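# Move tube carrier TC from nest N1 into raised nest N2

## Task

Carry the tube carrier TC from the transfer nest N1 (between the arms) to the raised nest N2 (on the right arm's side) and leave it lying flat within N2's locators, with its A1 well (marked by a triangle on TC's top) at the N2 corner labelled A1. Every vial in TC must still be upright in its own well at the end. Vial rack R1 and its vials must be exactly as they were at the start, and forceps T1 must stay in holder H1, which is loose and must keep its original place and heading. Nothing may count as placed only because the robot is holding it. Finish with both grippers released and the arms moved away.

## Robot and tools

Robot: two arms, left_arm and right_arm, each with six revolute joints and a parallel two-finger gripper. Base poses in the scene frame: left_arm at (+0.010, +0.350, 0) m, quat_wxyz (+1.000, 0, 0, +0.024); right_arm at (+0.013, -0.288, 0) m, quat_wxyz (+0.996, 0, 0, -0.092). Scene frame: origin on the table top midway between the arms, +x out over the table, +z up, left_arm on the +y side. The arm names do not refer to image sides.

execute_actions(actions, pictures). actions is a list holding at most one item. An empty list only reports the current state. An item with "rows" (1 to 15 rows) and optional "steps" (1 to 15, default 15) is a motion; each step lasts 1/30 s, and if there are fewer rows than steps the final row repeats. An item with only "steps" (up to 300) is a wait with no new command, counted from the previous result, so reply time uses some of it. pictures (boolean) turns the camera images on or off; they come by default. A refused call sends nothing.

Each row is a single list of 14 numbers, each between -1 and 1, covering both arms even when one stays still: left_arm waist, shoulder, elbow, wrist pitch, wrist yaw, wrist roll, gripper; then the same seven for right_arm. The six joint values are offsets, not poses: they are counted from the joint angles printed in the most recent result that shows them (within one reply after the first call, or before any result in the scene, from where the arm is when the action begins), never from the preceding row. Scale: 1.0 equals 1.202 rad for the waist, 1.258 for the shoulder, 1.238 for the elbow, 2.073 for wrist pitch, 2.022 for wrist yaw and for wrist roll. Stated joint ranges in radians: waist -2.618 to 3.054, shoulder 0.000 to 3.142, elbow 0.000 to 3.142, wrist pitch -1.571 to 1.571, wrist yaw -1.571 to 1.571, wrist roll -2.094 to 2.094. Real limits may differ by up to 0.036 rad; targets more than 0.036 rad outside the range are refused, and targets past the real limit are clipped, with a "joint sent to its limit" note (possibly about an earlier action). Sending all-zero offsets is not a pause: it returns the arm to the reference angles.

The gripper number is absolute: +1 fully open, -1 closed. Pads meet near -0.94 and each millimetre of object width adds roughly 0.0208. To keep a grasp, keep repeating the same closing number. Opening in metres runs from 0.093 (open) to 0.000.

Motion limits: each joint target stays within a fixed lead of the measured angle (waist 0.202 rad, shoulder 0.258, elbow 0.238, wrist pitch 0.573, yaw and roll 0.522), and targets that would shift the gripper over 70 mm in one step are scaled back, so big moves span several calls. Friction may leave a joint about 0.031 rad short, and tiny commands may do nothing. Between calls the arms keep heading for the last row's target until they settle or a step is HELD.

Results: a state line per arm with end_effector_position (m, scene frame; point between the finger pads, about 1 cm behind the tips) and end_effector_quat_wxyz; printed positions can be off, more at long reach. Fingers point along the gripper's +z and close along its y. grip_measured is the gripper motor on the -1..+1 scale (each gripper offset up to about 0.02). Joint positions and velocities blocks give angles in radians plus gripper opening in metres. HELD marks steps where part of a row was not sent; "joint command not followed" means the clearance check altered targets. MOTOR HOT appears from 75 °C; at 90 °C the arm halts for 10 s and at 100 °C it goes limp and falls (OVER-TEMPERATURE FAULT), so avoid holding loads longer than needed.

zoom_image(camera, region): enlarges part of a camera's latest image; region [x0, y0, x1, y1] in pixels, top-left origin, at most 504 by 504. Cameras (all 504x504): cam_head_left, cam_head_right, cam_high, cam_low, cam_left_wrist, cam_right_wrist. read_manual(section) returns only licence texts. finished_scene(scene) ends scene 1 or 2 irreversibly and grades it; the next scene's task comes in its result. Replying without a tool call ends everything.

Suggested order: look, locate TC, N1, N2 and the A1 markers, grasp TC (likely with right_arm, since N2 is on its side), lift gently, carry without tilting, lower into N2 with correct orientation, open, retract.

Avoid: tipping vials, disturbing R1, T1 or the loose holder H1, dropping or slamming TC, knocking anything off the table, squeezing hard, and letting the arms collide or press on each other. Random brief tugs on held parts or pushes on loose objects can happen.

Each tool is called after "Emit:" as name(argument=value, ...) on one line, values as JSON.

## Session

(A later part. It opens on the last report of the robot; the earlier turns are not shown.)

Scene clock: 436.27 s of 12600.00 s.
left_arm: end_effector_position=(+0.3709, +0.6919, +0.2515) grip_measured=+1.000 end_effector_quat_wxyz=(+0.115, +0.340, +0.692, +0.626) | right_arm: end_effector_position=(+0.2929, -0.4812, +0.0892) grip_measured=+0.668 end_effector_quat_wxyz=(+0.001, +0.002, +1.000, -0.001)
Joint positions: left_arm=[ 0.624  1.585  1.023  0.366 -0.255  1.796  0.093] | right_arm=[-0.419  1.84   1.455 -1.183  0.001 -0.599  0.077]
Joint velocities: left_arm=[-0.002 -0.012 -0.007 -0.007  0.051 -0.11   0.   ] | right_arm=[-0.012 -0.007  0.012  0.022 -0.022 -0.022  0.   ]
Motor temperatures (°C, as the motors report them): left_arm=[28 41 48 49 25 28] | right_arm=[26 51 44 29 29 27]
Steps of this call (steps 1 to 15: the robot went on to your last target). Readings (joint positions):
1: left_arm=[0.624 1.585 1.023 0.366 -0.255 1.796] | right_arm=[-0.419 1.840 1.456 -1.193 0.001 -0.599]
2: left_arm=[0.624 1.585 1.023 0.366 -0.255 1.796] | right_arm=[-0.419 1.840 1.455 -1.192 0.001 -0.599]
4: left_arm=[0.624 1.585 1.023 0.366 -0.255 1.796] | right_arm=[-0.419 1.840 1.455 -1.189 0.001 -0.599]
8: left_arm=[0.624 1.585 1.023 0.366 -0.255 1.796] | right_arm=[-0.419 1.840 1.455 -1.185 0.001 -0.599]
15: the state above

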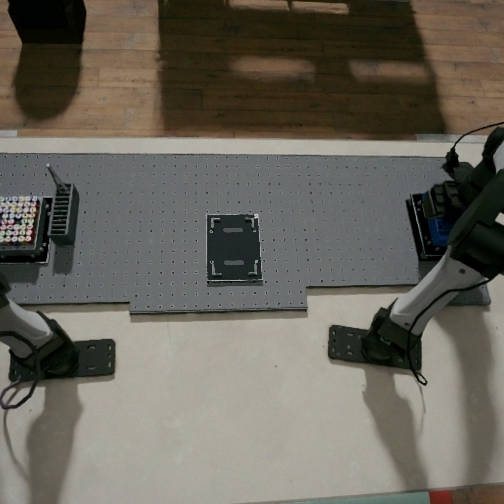

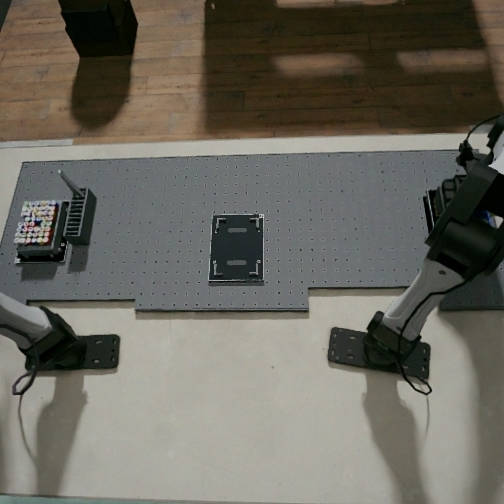

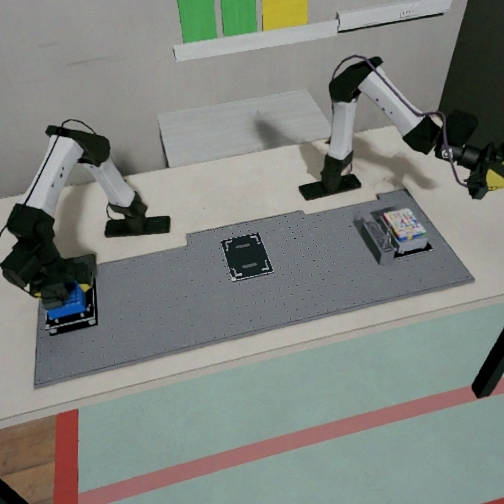

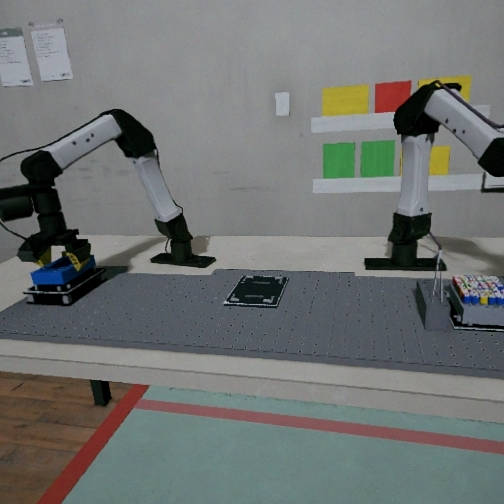

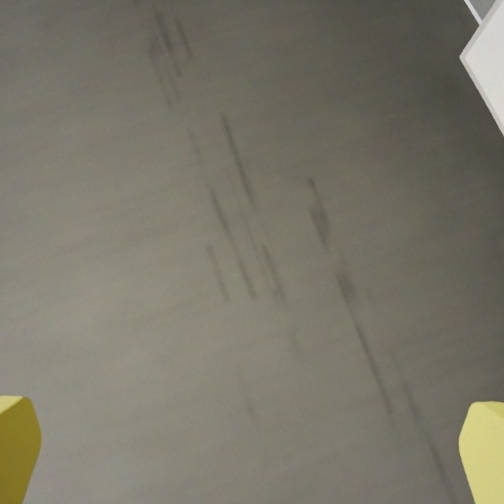

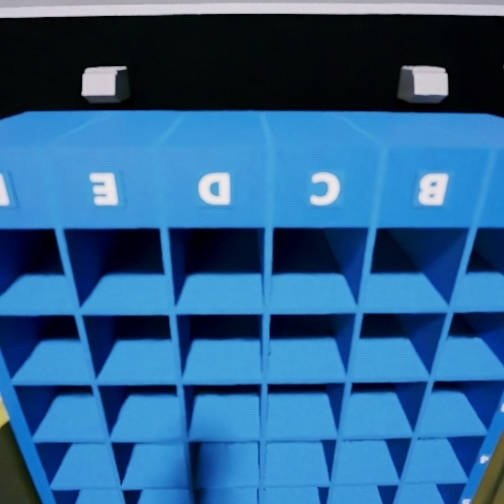

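Emit:
execute_actions(actions=[{"rows": [[0,0,0,0,0,0,1, 0,0,-0.004,0.004,0,0,0.64],[0,0,0,0,0,0,1, 0,0,-0.008,0.007,0,0,0.64],[0,0,0,0,0,0,1, 0,0,-0.012,0.010,0,0,0.64],[0,0,0,0,0,0,1, 0,0,-0.015,0.012,0,0,0.64],[0,0,0,0,0,0,1, 0,0,-0.018,0.014,0,0,0.64],[0,0,0,0,0,0,1, 0,0,-0.021,0.015,0,0,0.64],[0,0,0,0,0,0,1, 0,0,-0.024,0.016,0,0,0.64],[0,0,0,0,0,0,1, 0,0,-0.027,0.017,0,0,0.64],[0,0,0,0,0,0,1, 0,0,-0.029,0.018,0,0,0.64],[0,0,0,0,0,0,1, 0,0,-0.031,0.019,0,0,0.64],[0,0,0,0,0,0,1, 0,0,-0.033,0.020,0,0,0.64],[0,0,0,0,0,0,1, 0,0,-0.034,0.020,0,0,0.64]], "steps": 15}], pictures=false)

Emit:
execute_actions(actions=[{"steps": 12}])

Scene clock: 494.73 s of 12600.00 s.
left_arm: end_effector_position=(+0.3709, +0.6919, +0.2515) grip_measured=+1.000 end_effector_quat_wxyz=(+0.115, +0.340, +0.692, +0.626) | right_arm: end_effector_position=(+0.2938, -0.4818, +0.0830) grip_measured=+0.668 end_effector_quat_wxyz=(+0.004, +0.002, +1.000, -0.004)
Joint positions: left_arm=[ 0.624  1.585  1.023  0.366 -0.255  1.796  0.093] | right_arm=[-0.419  1.84   1.43  -1.15   0.001 -0.599  0.077]
Joint velocities: left_arm=[ 0.012 -0.007  0.002  0.022 -0.037  0.022  0.   ] | right_arm=[ 0.012  0.002 -0.002  0.051  0.037 -0.022 -0.001]
Motor temperatures (°C, as the motors report them): left_arm=[28 41 48 49 25 28] | right_arm=[26 51 43 29 29 27]
Steps of this call (steps 1 to 15: the robot went on to your last target; steps 16 to 90: nothing new was sent; then 54.97 s passed at rest; steps 91 to 105: all 15 steps of this action). Readings (joint positions):
91: left_arm=[0.624 1.585 1.023 0.366 -0.255 1.796] | right_arm=[-0.419 1.840 1.455 -1.183 0.001 -0.599]
92: left_arm=[0.624 1.585 1.023 0.366 -0.255 1.796] | right_arm=[-0.419 1.840 1.455 -1.183 0.001 -0.599]
94: left_arm=[0.624 1.585 1.023 0.366 -0.255 1.796] | right_arm=[-0.419 1.840 1.455 -1.181 0.001 -0.599]
98: left_arm=[0.624 1.585 1.023 0.366 -0.255 1.796] | right_arm=[-0.419 1.840 1.446 -1.167 0.001 -0.599]
105: the state above

Scene clock: 495.13 s of 12600.00 s.
left_arm: end_effector_position=(+0.3709, +0.6919, +0.2515) grip_measured=+1.000 end_effector_quat_wxyz=(+0.115, +0.340, +0.692, +0.626) | right_arm: end_effector_position=(+0.2938, -0.4818, +0.0830) grip_measured=+0.668 end_effector_quat_wxyz=(+0.004, +0.002, +1.000, -0.004)
Joint positions: left_arm=[ 0.624  1.585  1.023  0.366 -0.255  1.796  0.093] | right_arm=[-0.419  1.84   1.43  -1.15   0.001 -0.599  0.077]
Joint velocities: left_arm=[ 0.027  0.002  0.002 -0.037  0.007  0.022  0.   ] | right_arm=[-0.007 -0.032  0.002  0.037 -0.037 -0.051 -0.001]
Motor temperatures (°C, as the motors report them): left_arm=[28 41 48 49 25 28] | right_arm=[26 51 43 29 29 27]
Steps of this call (steps 1 to 12: the robot went on to your last target). Readings (joint positions):
1: left_arm=[0.624 1.585 1.023 0.366 -0.255 1.796] | right_arm=[-0.419 1.840 1.430 -1.150 0.001 -0.599]
2: left_arm=[0.624 1.585 1.023 0.366 -0.255 1.796] | right_arm=[-0.419 1.840 1.430 -1.150 0.001 -0.599]
4: left_arm=[0.624 1.585 1.023 0.366 -0.255 1.796] | right_arm=[-0.419 1.840 1.430 -1.150 0.001 -0.599]
8: left_arm=[0.624 1.585 1.023 0.366 -0.255 1.796] | right_arm=[-0.419 1.840 1.430 -1.150 0.001 -0.599]
12: the state above

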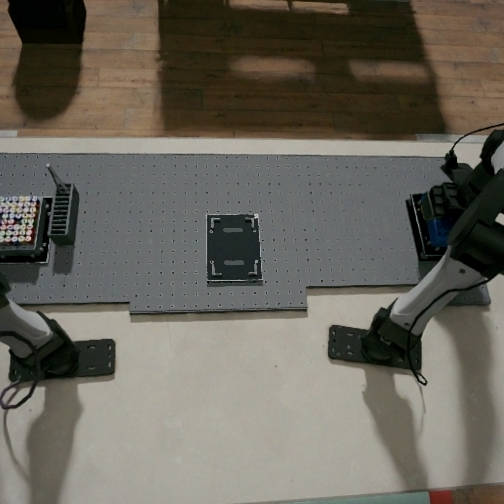

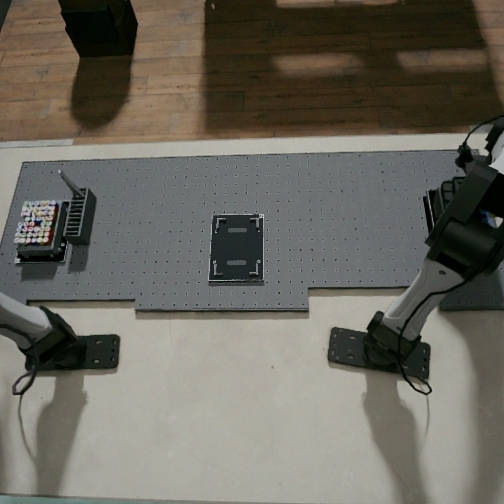

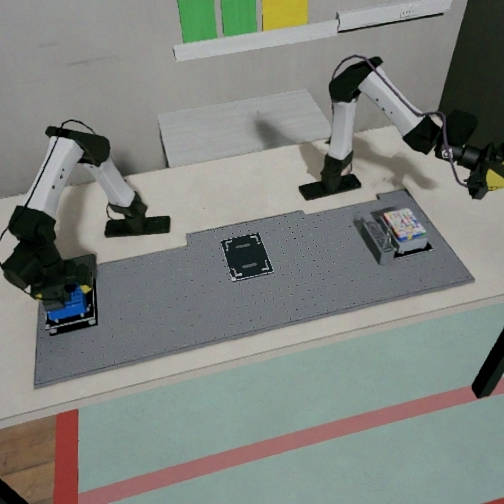

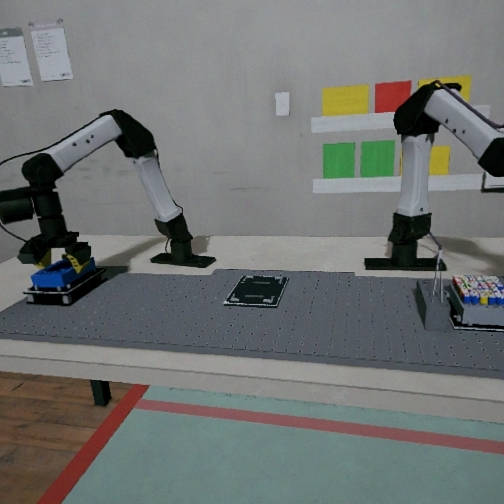

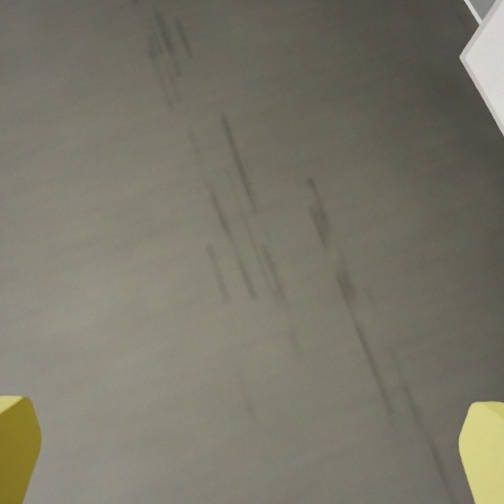

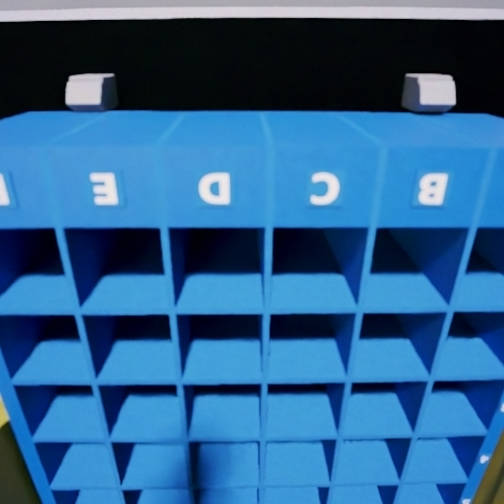

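Emit:
zoom_image(camera="cam_low", region=[10, 240, 130, 315])

Emit:
zoom_image(camera="cam_high", region=[25, 260, 115, 345])

Region (10, 240, 130, 315) of cam_low's 504x504 image, scaled by 4.200, with more detail than that image has; it fills the top 315 rows of this view, and the rest is white.

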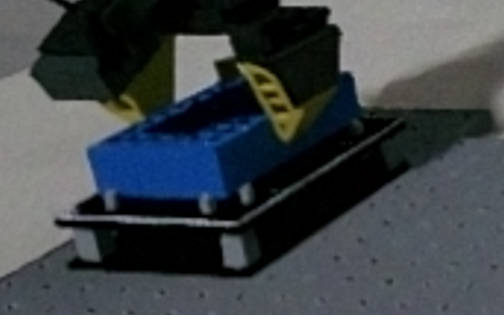

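Region (25, 260, 115, 345) of cam_high's 504x504 image, scaled by 5.600, with more detail than that image has.

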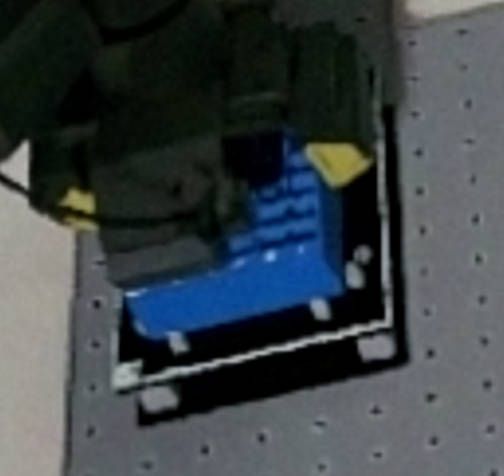

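Emit:
execute_actions(actions=[{"rows": [[0,0,0,0,0,0,1, 0,0,0,-0.004,0,0,0.64],[0,0,0,0,0,0,1, 0,0,0,-0.008,0,0,0.64],[0,0,0,0,0,0,1, 0,0,0,-0.010,0,0,0.64]], "steps": 12}])

Scene clock: 512.80 s of 12600.00 s.
left_arm: end_effector_position=(+0.3709, +0.6919, +0.2515) grip_measured=+1.000 end_effector_quat_wxyz=(+0.115, +0.340, +0.692, +0.626) | right_arm: end_effector_position=(+0.2938, -0.4818, +0.0830) grip_measured=+0.668 end_effector_quat_wxyz=(+0.004, +0.002, +1.000, -0.004)
Joint positions: left_arm=[ 0.624  1.585  1.023  0.366 -0.255  1.796  0.093] | right_arm=[-0.419  1.84   1.43  -1.15   0.001 -0.599  0.077]
Joint velocities: left_arm=[ 0.012  0.002  0.002  0.022 -0.081 -0.007  0.   ] | right_arm=[-0.002  0.002  0.002 -0.066  0.007 -0.037 -0.001]
Motor temperatures (°C, as the motors report them): left_arm=[28 42 49 49 25 28] | right_arm=[26 51 43 29 29 27]
Steps of this call (steps 1 to 15: the robot went on to your last target; steps 16 to 90: nothing new was sent; then 14.27 s passed at rest; steps 91 to 102: all 12 steps of this action). Readings (joint positions):
91: left_arm=[0.624 1.585 1.023 0.366 -0.255 1.796] | right_arm=[-0.419 1.840 1.430 -1.150 0.001 -0.599]
92: left_arm=[0.624 1.585 1.023 0.366 -0.255 1.796] | right_arm=[-0.419 1.840 1.430 -1.150 0.001 -0.599]
94: left_arm=[0.624 1.585 1.023 0.366 -0.255 1.796] | right_arm=[-0.419 1.840 1.430 -1.150 0.001 -0.599]
98: left_arm=[0.624 1.585 1.023 0.366 -0.255 1.796] | right_arm=[-0.419 1.840 1.430 -1.150 0.001 -0.599]
102: the state above

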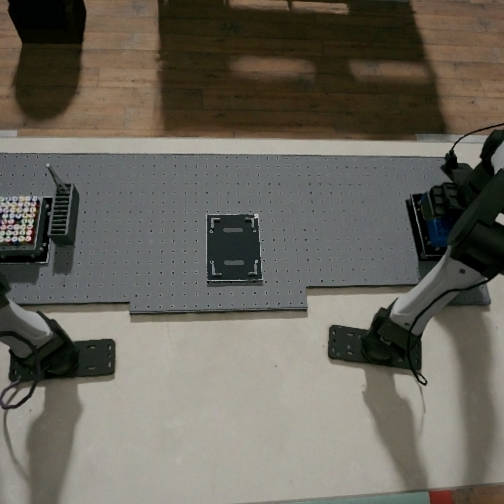

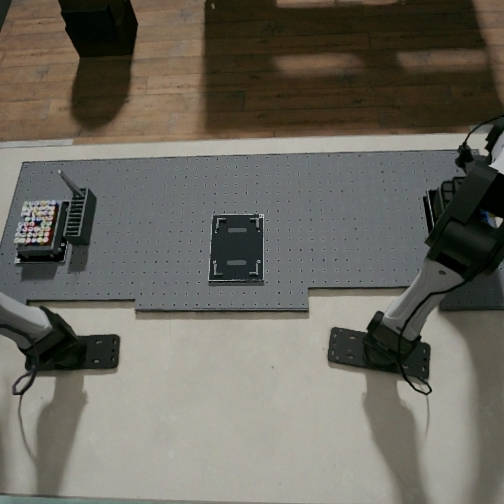

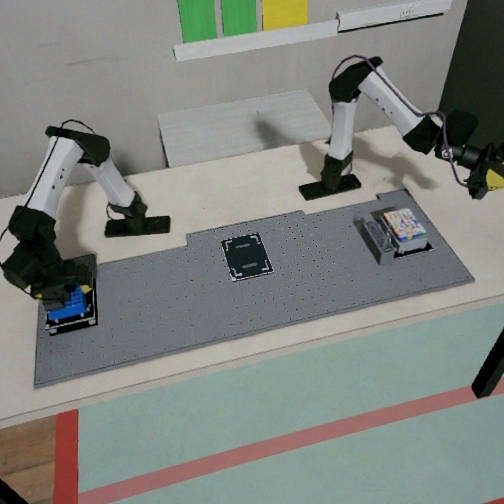

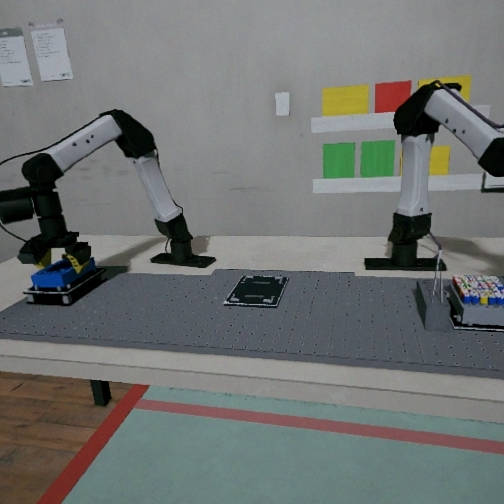

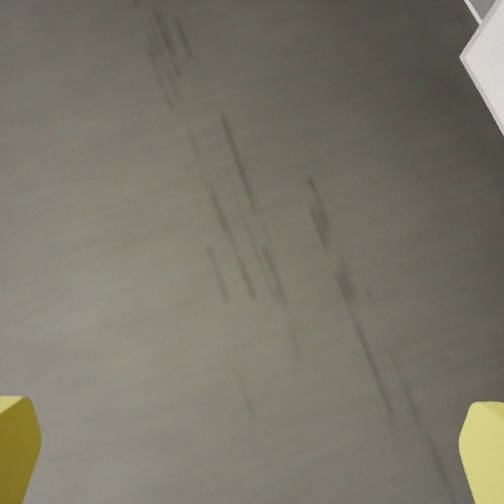

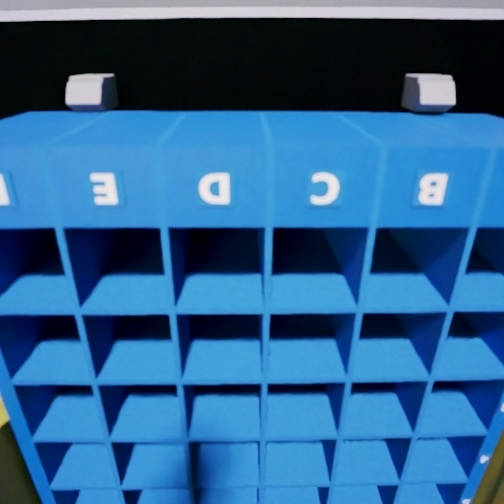

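Emit:
execute_actions(actions=[{"rows": [[0,0,0,0,0,0,1, 0,0,0,-0.006,0,0,0.64],[0,0,0,0,0,0,1, 0,0,0,-0.010,0,0,0.64],[0,0,0,0,0,0,1, 0,0,0,-0.013,0,0,0.64],[0,0,0,0,0,0,1, 0,0,0,-0.016,0,0,0.64]], "steps": 14}])

Scene clock: 517.47 s of 12600.00 s.
left_arm: end_effector_position=(+0.3709, +0.6919, +0.2515) grip_measured=+1.000 end_effector_quat_wxyz=(+0.115, +0.340, +0.692, +0.626) | right_arm: end_effector_position=(+0.2937, -0.4817, +0.0830) grip_measured=+0.668 end_effector_quat_wxyz=(+0.004, +0.002, +1.000, -0.004)
Joint positions: left_arm=[ 0.624  1.585  1.023  0.366 -0.255  1.796  0.093] | right_arm=[-0.419  1.84   1.43  -1.151  0.001 -0.599  0.077]
Joint velocities: left_arm=[ 0.007 -0.007  0.002 -0.022  0.007 -0.051  0.   ] | right_arm=[-0.012 -0.022  0.002 -0.022  0.007  0.022 -0.001]
Motor temperatures (°C, as the motors report them): left_arm=[28 42 49 49 25 28] | right_arm=[26 51 43 29 29 27]
Steps of this call (steps 1 to 15: the robot went on to your last target; steps 16 to 90: nothing new was sent; then 1.20 s passed at rest; steps 91 to 104: all 14 steps of this action). Readings (joint positions):
91: left_arm=[0.624 1.585 1.023 0.366 -0.255 1.796] | right_arm=[-0.419 1.840 1.430 -1.150 0.001 -0.599]
92: left_arm=[0.624 1.585 1.023 0.366 -0.255 1.796] | right_arm=[-0.419 1.840 1.430 -1.150 0.001 -0.599]
94: left_arm=[0.624 1.585 1.023 0.366 -0.255 1.796] | right_arm=[-0.419 1.840 1.430 -1.151 0.001 -0.599]
98: left_arm=[0.624 1.585 1.023 0.366 -0.255 1.796] | right_arm=[-0.419 1.840 1.430 -1.151 0.001 -0.599]
104: the state above

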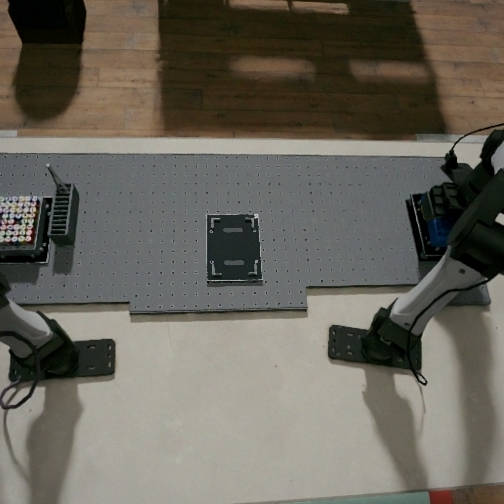

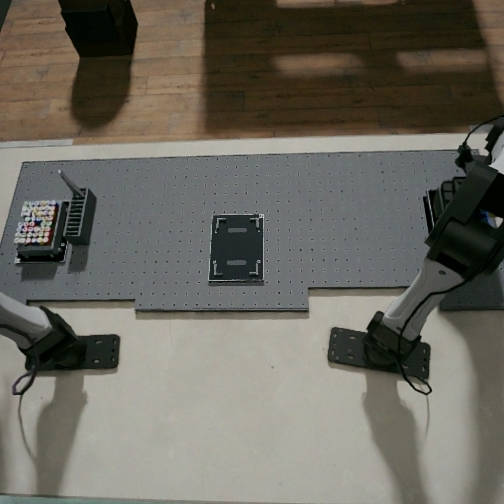

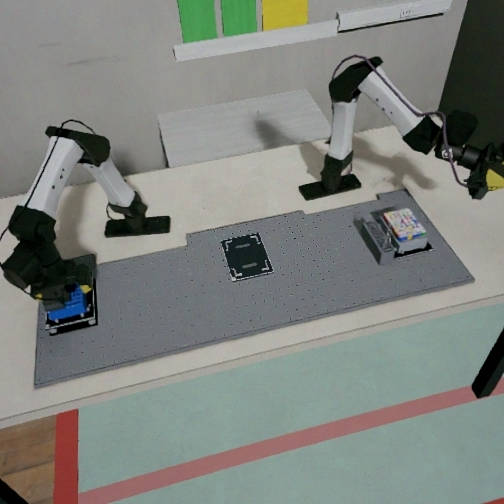

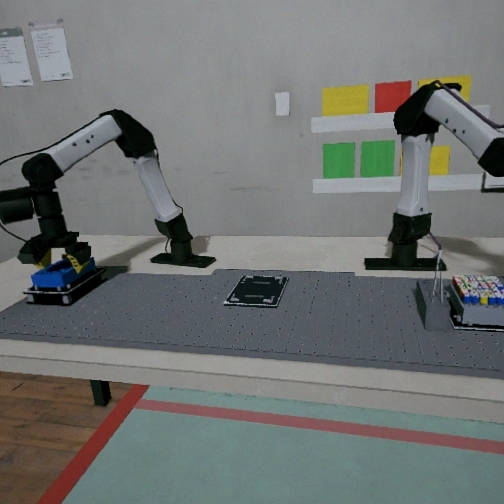

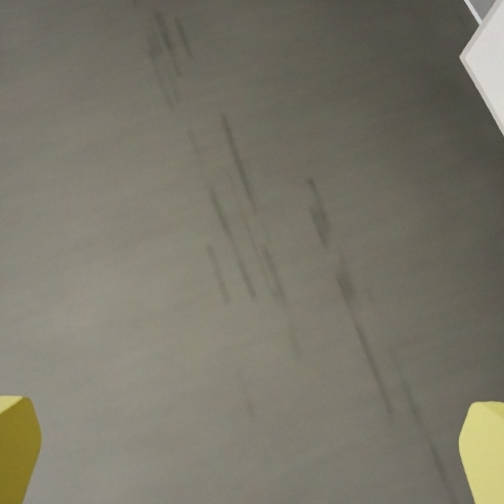

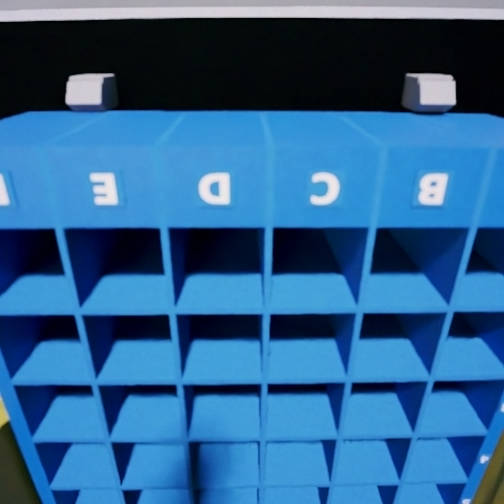

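Emit:
execute_actions(actions=[{"rows": [[0,0,0,0,0,0,1, 0,0,0.006,0,0,0,0.64],[0,0,0,0,0,0,1, 0,0,0.012,0,0,0,0.64],[0,0,0,0,0,0,1, 0,0,0.018,-0.003,0,0,0.64],[0,0,0,0,0,0,1, 0,0,0.023,-0.006,0,0,0.64],[0,0,0,0,0,0,1, 0,0,0.027,-0.009,0,0,0.64],[0,0,0,0,0,0,1, 0,0,0.030,-0.012,0,0,0.64],[0,0,0,0,0,0,1, 0,0,0.032,-0.015,0,0,0.64],[0,0,0,0,0,0,1, 0,0,0.032,-0.018,0,0,0.64],[0,0,0,0,0,0,1, 0,0,0.032,-0.020,0,0,0.64],[0,0,0,0,0,0,1, 0,0,0.032,-0.022,0,0,0.64]], "steps": 15}], pictures=false)

Emit:
execute_actions(actions=[{"steps": 12}])

Scene clock: 537.97 s of 12600.00 s.
left_arm: end_effector_position=(+0.3709, +0.6919, +0.2515) grip_measured=+1.000 end_effector_quat_wxyz=(+0.115, +0.340, +0.692, +0.626) | right_arm: end_effector_position=(+0.2928, -0.4811, +0.0875) grip_measured=+0.668 end_effector_quat_wxyz=(+0.001, +0.002, +1.000, -0.002)
Joint positions: left_arm=[ 0.624  1.585  1.023  0.366 -0.255  1.796  0.093] | right_arm=[-0.419  1.84   1.448 -1.176  0.001 -0.599  0.077]
Joint velocities: left_arm=[ 0.012 -0.017  0.002  0.022 -0.022 -0.095  0.   ] | right_arm=[-0.017 -0.002  0.007 -0.037 -0.007  0.051 -0.   ]
Motor temperatures (°C, as the motors report them): left_arm=[28 42 49 49 25 28] | right_arm=[26 51 44 28 29 27]
Steps of this call (steps 1 to 15: the robot went on to your last target; steps 16 to 90: nothing new was sent; then 17.00 s passed at rest; steps 91 to 105: all 15 steps of this action). Readings (joint positions):
91: left_arm=[0.624 1.585 1.023 0.366 -0.255 1.796] | right_arm=[-0.419 1.840 1.430 -1.150 0.001 -0.599]
92: left_arm=[0.624 1.585 1.023 0.366 -0.255 1.796] | right_arm=[-0.419 1.840 1.430 -1.150 0.001 -0.599]
94: left_arm=[0.624 1.585 1.023 0.366 -0.255 1.796] | right_arm=[-0.419 1.840 1.431 -1.150 0.001 -0.599]
98: left_arm=[0.624 1.585 1.023 0.366 -0.255 1.796] | right_arm=[-0.419 1.840 1.443 -1.161 0.001 -0.599]
105: the state above

Scene clock: 538.37 s of 12600.00 s.
left_arm: end_effector_position=(+0.3709, +0.6919, +0.2515) grip_measured=+1.000 end_effector_quat_wxyz=(+0.115, +0.340, +0.692, +0.626) | right_arm: end_effector_position=(+0.2921, -0.4807, +0.0875) grip_measured=+0.668 end_effector_quat_wxyz=(-0.000, +0.002, +1.000, -0.001)
Joint positions: left_arm=[ 0.624  1.585  1.023  0.366 -0.255  1.796  0.093] | right_arm=[-0.419  1.84   1.448 -1.179  0.001 -0.599  0.077]
Joint velocities: left_arm=[-0.007 -0.012 -0.007 -0.007 -0.037  0.022  0.   ] | right_arm=[ 0.002  0.007  0.007  0.022  0.022 -0.022  0.001]
Motor temperatures (°C, as the motors report them): left_arm=[28 42 49 49 25 28] | right_arm=[26 51 44 28 29 27]
Steps of this call (steps 1 to 12: the robot went on to your last target). Readings (joint positions):
1: left_arm=[0.624 1.585 1.023 0.366 -0.255 1.796] | right_arm=[-0.419 1.840 1.448 -1.177 0.001 -0.599]
2: left_arm=[0.624 1.585 1.023 0.366 -0.255 1.796] | right_arm=[-0.419 1.840 1.448 -1.178 0.001 -0.599]
4: left_arm=[0.624 1.585 1.023 0.366 -0.255 1.796] | right_arm=[-0.419 1.840 1.448 -1.179 0.001 -0.599]
8: left_arm=[0.624 1.585 1.023 0.366 -0.255 1.796] | right_arm=[-0.419 1.840 1.448 -1.179 0.001 -0.599]
12: the state above

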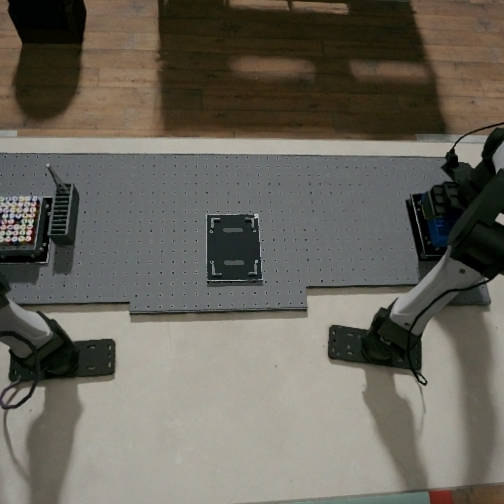

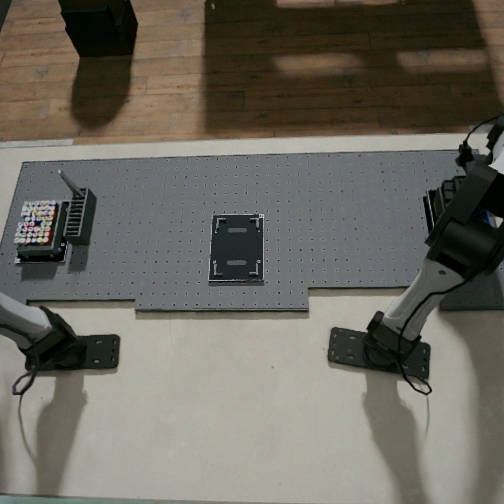

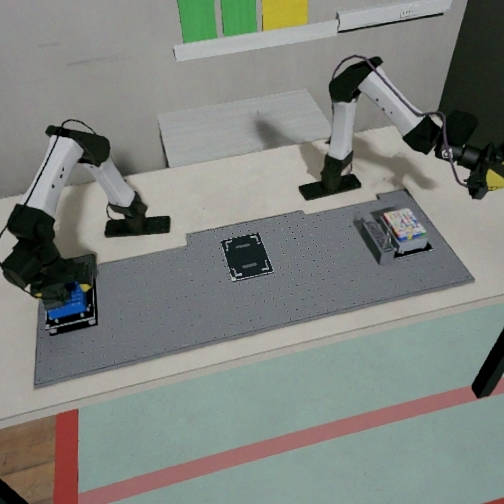

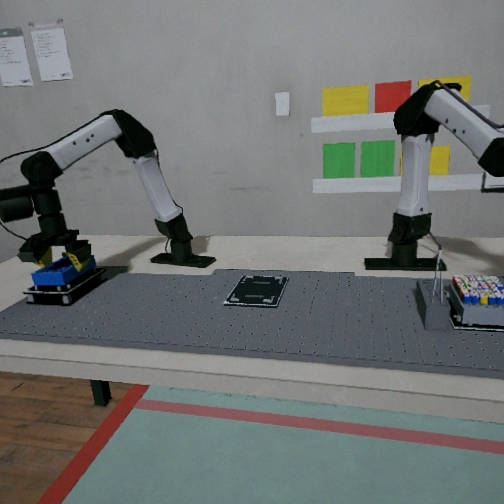

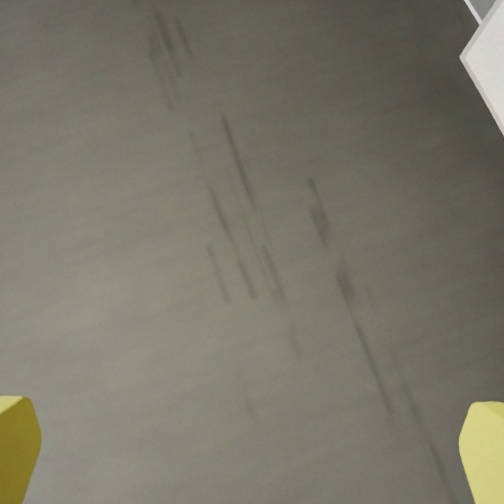

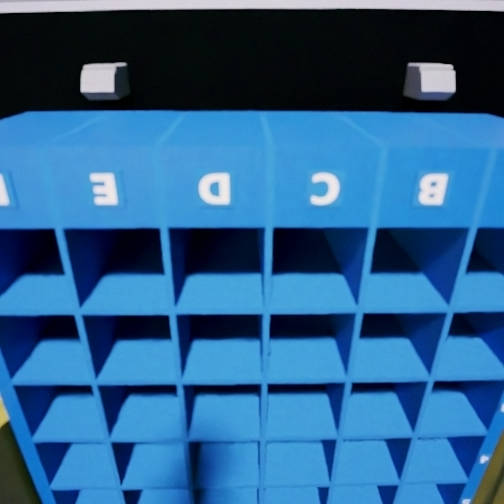

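Emit:
execute_actions(actions=[{"rows": [[0,0,0,0,0,0,1, 0,0,-0.004,0.003,0,0,0.64],[0,0,0,0,0,0,1, 0,0,-0.008,0.006,0,0,0.64],[0,0,0,0,0,0,1, 0,0,-0.012,0.008,0,0,0.64],[0,0,0,0,0,0,1, 0,0,-0.016,0.010,0,0,0.64],[0,0,0,0,0,0,1, 0,0,-0.019,0.012,0,0,0.64],[0,0,0,0,0,0,1, 0,0,-0.022,0.013,0,0,0.64],[0,0,0,0,0,0,1, 0,0,-0.025,0.014,0,0,0.64],[0,0,0,0,0,0,1, 0,0,-0.027,0.015,0,0,0.64],[0,0,0,0,0,0,1, 0,0,-0.029,0.0155,0,0,0.64],[0,0,0,0,0,0,1, 0,0,-0.031,0.016,0,0,0.64]], "steps": 15}], pictures=false)

Emit:
execute_actions(actions=[{"steps": 10}])

Scene clock: 554.67 s of 12600.00 s.
left_arm: end_effector_position=(+0.3709, +0.6919, +0.2515) grip_measured=+1.000 end_effector_quat_wxyz=(+0.115, +0.340, +0.692, +0.626) | right_arm: end_effector_position=(+0.2938, -0.4818, +0.0827) grip_measured=+0.668 end_effector_quat_wxyz=(+0.004, +0.002, +1.000, -0.004)
Joint positions: left_arm=[ 0.624  1.585  1.023  0.366 -0.255  1.796  0.093] | right_arm=[-0.419  1.84   1.429 -1.149  0.001 -0.6    0.077]
Joint velocities: left_arm=[-0.007  0.017  0.012 -0.037  0.037 -0.007  0.   ] | right_arm=[-0.002 -0.002 -0.002  0.007  0.095 -0.007 -0.001]
Motor temperatures (°C, as the motors report them): left_arm=[28 42 49 49 25 28] | right_arm=[26 51 46 28 29 27]
Steps of this call (steps 1 to 15: the robot went on to your last target; steps 16 to 90: nothing new was sent; then 12.80 s passed at rest; steps 91 to 105: all 15 steps of this action). Readings (joint positions):
91: left_arm=[0.624 1.585 1.023 0.366 -0.255 1.796] | right_arm=[-0.419 1.840 1.448 -1.179 0.001 -0.599]
92: left_arm=[0.624 1.585 1.023 0.366 -0.255 1.796] | right_arm=[-0.419 1.840 1.448 -1.179 0.001 -0.599]
94: left_arm=[0.624 1.585 1.023 0.366 -0.255 1.796] | right_arm=[-0.419 1.840 1.448 -1.177 0.001 -0.599]
98: left_arm=[0.624 1.585 1.023 0.366 -0.255 1.796] | right_arm=[-0.419 1.840 1.438 -1.163 0.001 -0.599]
105: the state above

Scene clock: 555.00 s of 12600.00 s.
left_arm: end_effector_position=(+0.3709, +0.6919, +0.2515) grip_measured=+1.000 end_effector_quat_wxyz=(+0.115, +0.340, +0.692, +0.626) | right_arm: end_effector_position=(+0.2937, -0.4818, +0.0827) grip_measured=+0.668 end_effector_quat_wxyz=(+0.004, +0.002, +1.000, -0.004)
Joint positions: left_arm=[ 0.624  1.585  1.023  0.366 -0.255  1.796  0.093] | right_arm=[-0.419  1.84   1.429 -1.149  0.002 -0.6    0.077]
Joint velocities: left_arm=[-0.012 -0.007 -0.007  0.037 -0.081  0.051  0.   ] | right_arm=[ 0.002 -0.007  0.007 -0.037  0.007 -0.022 -0.   ]
Motor temperatures (°C, as the motors report them): left_arm=[28 42 49 49 25 28] | right_arm=[26 51 46 28 29 27]
Steps of this call (steps 1 to 10: the robot went on to your last target). Readings (joint positions):
1: left_arm=[0.624 1.585 1.023 0.366 -0.255 1.796] | right_arm=[-0.419 1.840 1.429 -1.149 0.002 -0.600]
2: left_arm=[0.624 1.585 1.023 0.366 -0.255 1.796] | right_arm=[-0.419 1.840 1.429 -1.149 0.002 -0.600]
4: left_arm=[0.624 1.585 1.023 0.366 -0.255 1.796] | right_arm=[-0.419 1.840 1.429 -1.149 0.002 -0.600]
8: left_arm=[0.624 1.585 1.023 0.366 -0.255 1.796] | right_arm=[-0.419 1.840 1.429 -1.149 0.002 -0.600]
10: the state above

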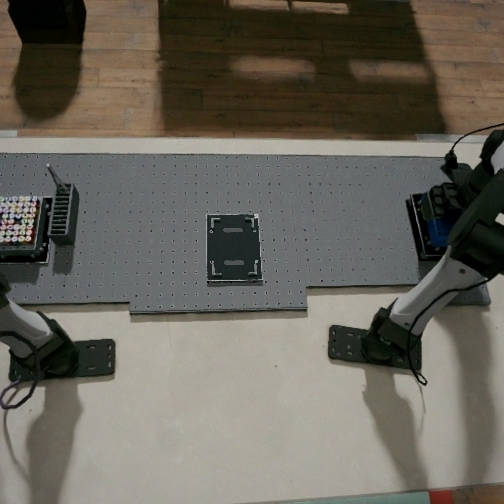

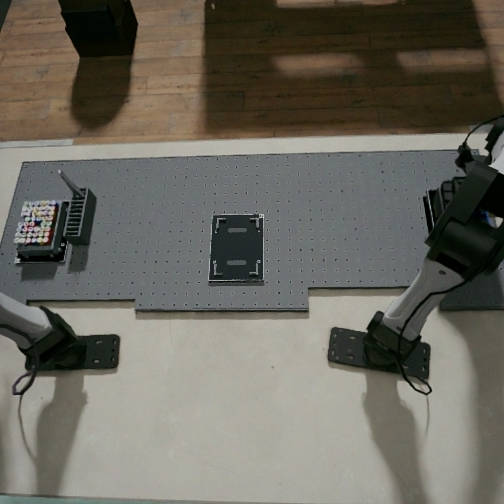

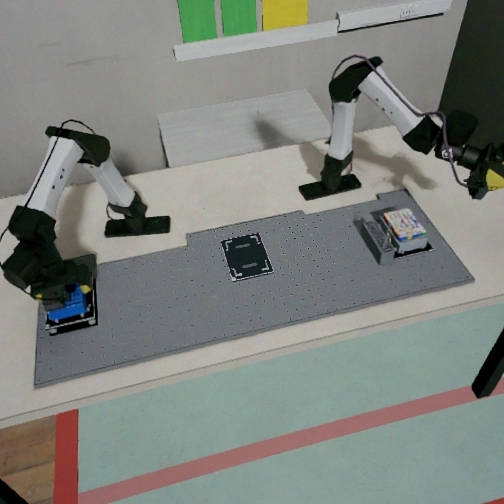

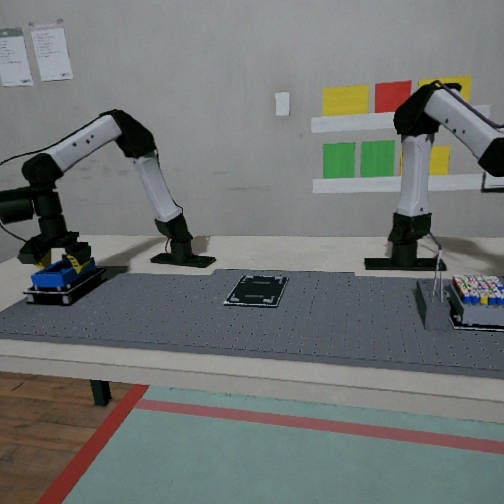

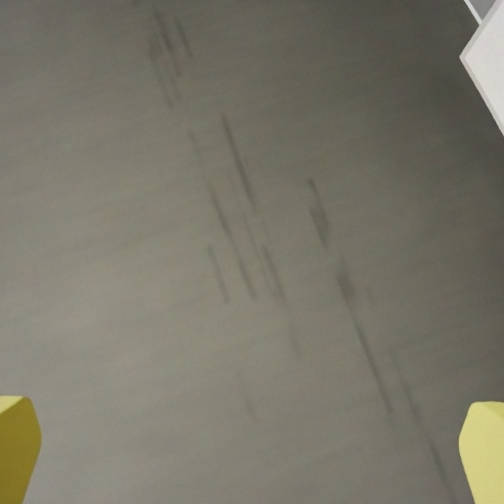

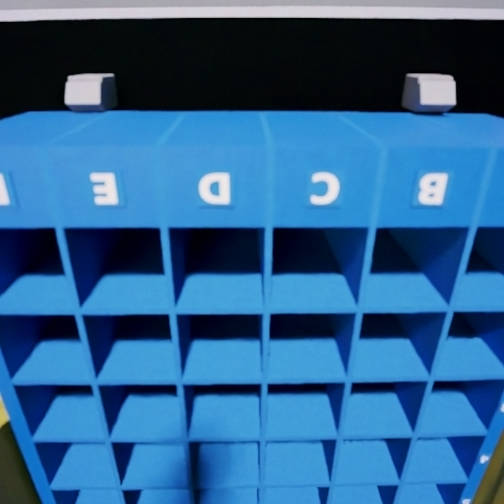

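Emit:
execute_actions(actions=[{"rows": [[0,0,0,0,0,0,1, 0,0,0.006,0,0,0,0.64],[0,0,0,0,0,0,1, 0,0,0.012,0,0,0,0.64],[0,0,0,0,0,0,1, 0,0,0.018,-0.003,0,0,0.64],[0,0,0,0,0,0,1, 0,0,0.023,-0.006,0,0,0.64],[0,0,0,0,0,0,1, 0,0,0.027,-0.009,0,0,0.64],[0,0,0,0,0,0,1, 0.002,0,0.030,-0.012,0,0,0.64],[0,0,0,0,0,0,1, 0.004,0,0.033,-0.015,0,0,0.64],[0,0,0,0,0,0,1, 0.006,0,0.033,-0.018,0,0,0.64],[0,0,0,0,0,0,1, 0.008,0,0.033,-0.020,0,0,0.64],[0,0,0,0,0,0,1, 0.009,0,0.033,-0.0225,0,0,0.64]], "steps": 15}], pictures=false)

Emit:
execute_actions(actions=[{"steps": 12}])

Scene clock: 631.03 s of 12600.00 s.
left_arm: end_effector_position=(+0.3709, +0.6919, +0.2515) grip_measured=+1.000 end_effector_quat_wxyz=(+0.115, +0.340, +0.692, +0.626) | right_arm: end_effector_position=(+0.2929, -0.4813, +0.0875) grip_measured=+0.668 end_effector_quat_wxyz=(+0.001, +0.002, +1.000, -0.002)
Joint positions: left_arm=[ 0.624  1.585  1.023  0.366 -0.255  1.796  0.093] | right_arm=[-0.419  1.84   1.448 -1.175  0.002 -0.6    0.077]
Joint velocities: left_arm=[ 0.022  0.012  0.007  0.051 -0.022 -0.022  0.   ] | right_arm=[ 0.022 -0.012 -0.002 -0.081  0.022 -0.007 -0.001]
Motor temperatures (°C, as the motors report them): left_arm=[28 42 50 49 25 28] | right_arm=[26 50 43 28 29 27]
Steps of this call (steps 1 to 15: the robot went on to your last target; steps 16 to 90: nothing new was sent; then 72.53 s passed at rest; steps 91 to 105: all 15 steps of this action). Readings (joint positions):
91: left_arm=[0.624 1.585 1.023 0.366 -0.255 1.796] | right_arm=[-0.419 1.840 1.429 -1.149 0.002 -0.600]
92: left_arm=[0.624 1.585 1.023 0.366 -0.255 1.796] | right_arm=[-0.419 1.840 1.429 -1.149 0.002 -0.600]
94: left_arm=[0.624 1.585 1.023 0.366 -0.255 1.796] | right_arm=[-0.419 1.840 1.430 -1.149 0.002 -0.600]
98: left_arm=[0.624 1.585 1.023 0.366 -0.255 1.796] | right_arm=[-0.419 1.840 1.442 -1.160 0.002 -0.600]
105: the state above

Scene clock: 631.43 s of 12600.00 s.
left_arm: end_effector_position=(+0.3709, +0.6919, +0.2515) grip_measured=+1.000 end_effector_quat_wxyz=(+0.115, +0.340, +0.692, +0.626) | right_arm: end_effector_position=(+0.2922, -0.4808, +0.0875) grip_measured=+0.668 end_effector_quat_wxyz=(-0.000, +0.002, +1.000, -0.001)
Joint positions: left_arm=[ 0.624  1.585  1.023  0.366 -0.255  1.796  0.093] | right_arm=[-0.419  1.84   1.448 -1.179  0.002 -0.6    0.077]
Joint velocities: left_arm=[ 0.012 -0.002  0.002 -0.022 -0.051  0.022  0.   ] | right_arm=[-0.012 -0.012  0.007 -0.037  0.007  0.095 -0.   ]
Motor temperatures (°C, as the motors report them): left_arm=[28 42 50 49 25 28] | right_arm=[26 50 43 28 29 27]
Steps of this call (steps 1 to 12: the robot went on to your last target). Readings (joint positions):
1: left_arm=[0.624 1.585 1.023 0.366 -0.255 1.796] | right_arm=[-0.419 1.840 1.448 -1.176 0.002 -0.600]
2: left_arm=[0.624 1.585 1.023 0.366 -0.255 1.796] | right_arm=[-0.419 1.840 1.448 -1.177 0.002 -0.600]
4: left_arm=[0.624 1.585 1.023 0.366 -0.255 1.796] | right_arm=[-0.419 1.840 1.448 -1.178 0.002 -0.600]
8: left_arm=[0.624 1.585 1.023 0.366 -0.255 1.796] | right_arm=[-0.419 1.840 1.448 -1.179 0.002 -0.600]
12: the state above

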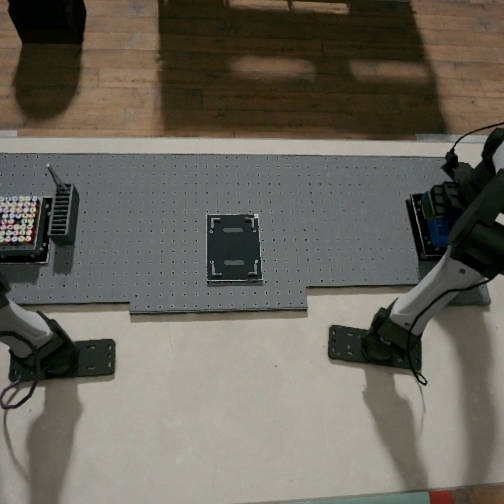

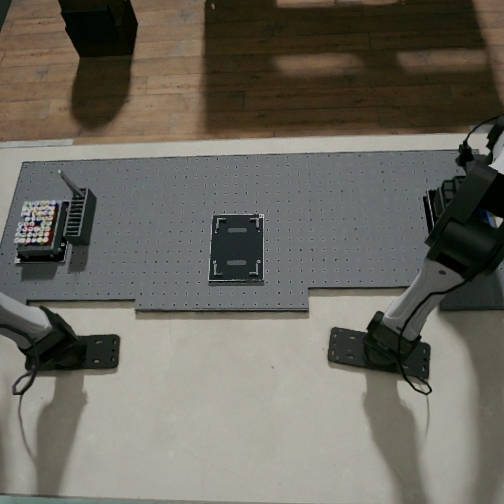

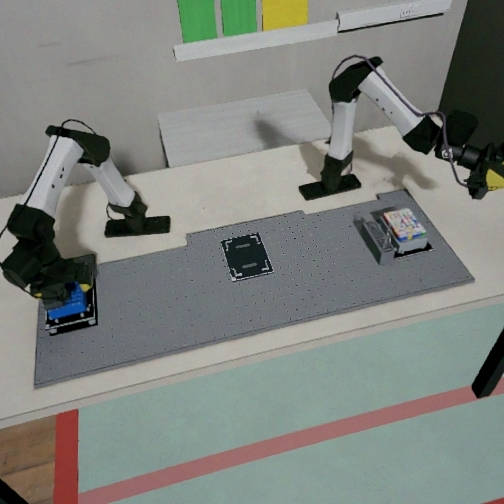

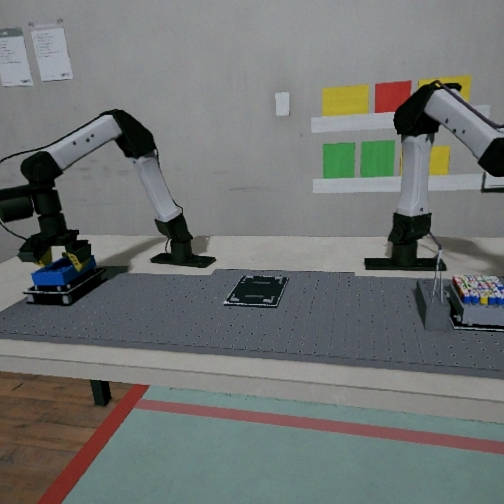

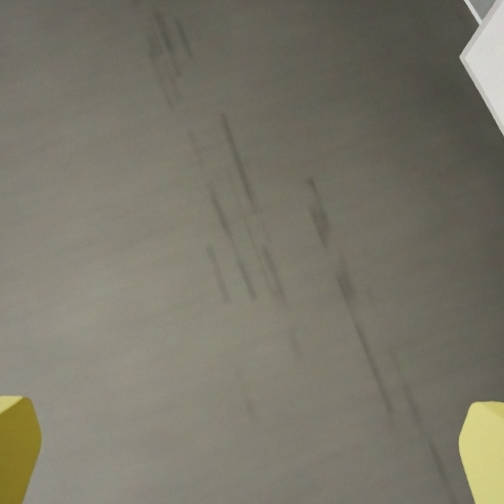

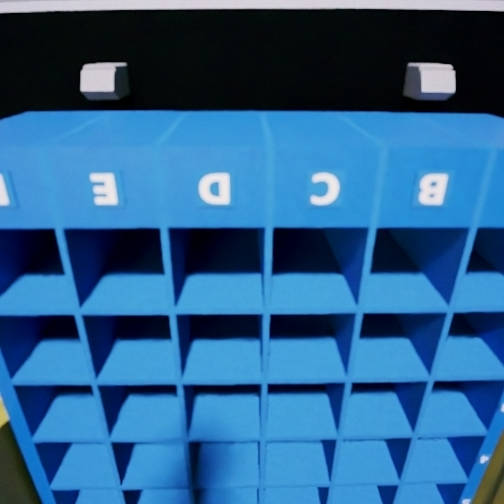

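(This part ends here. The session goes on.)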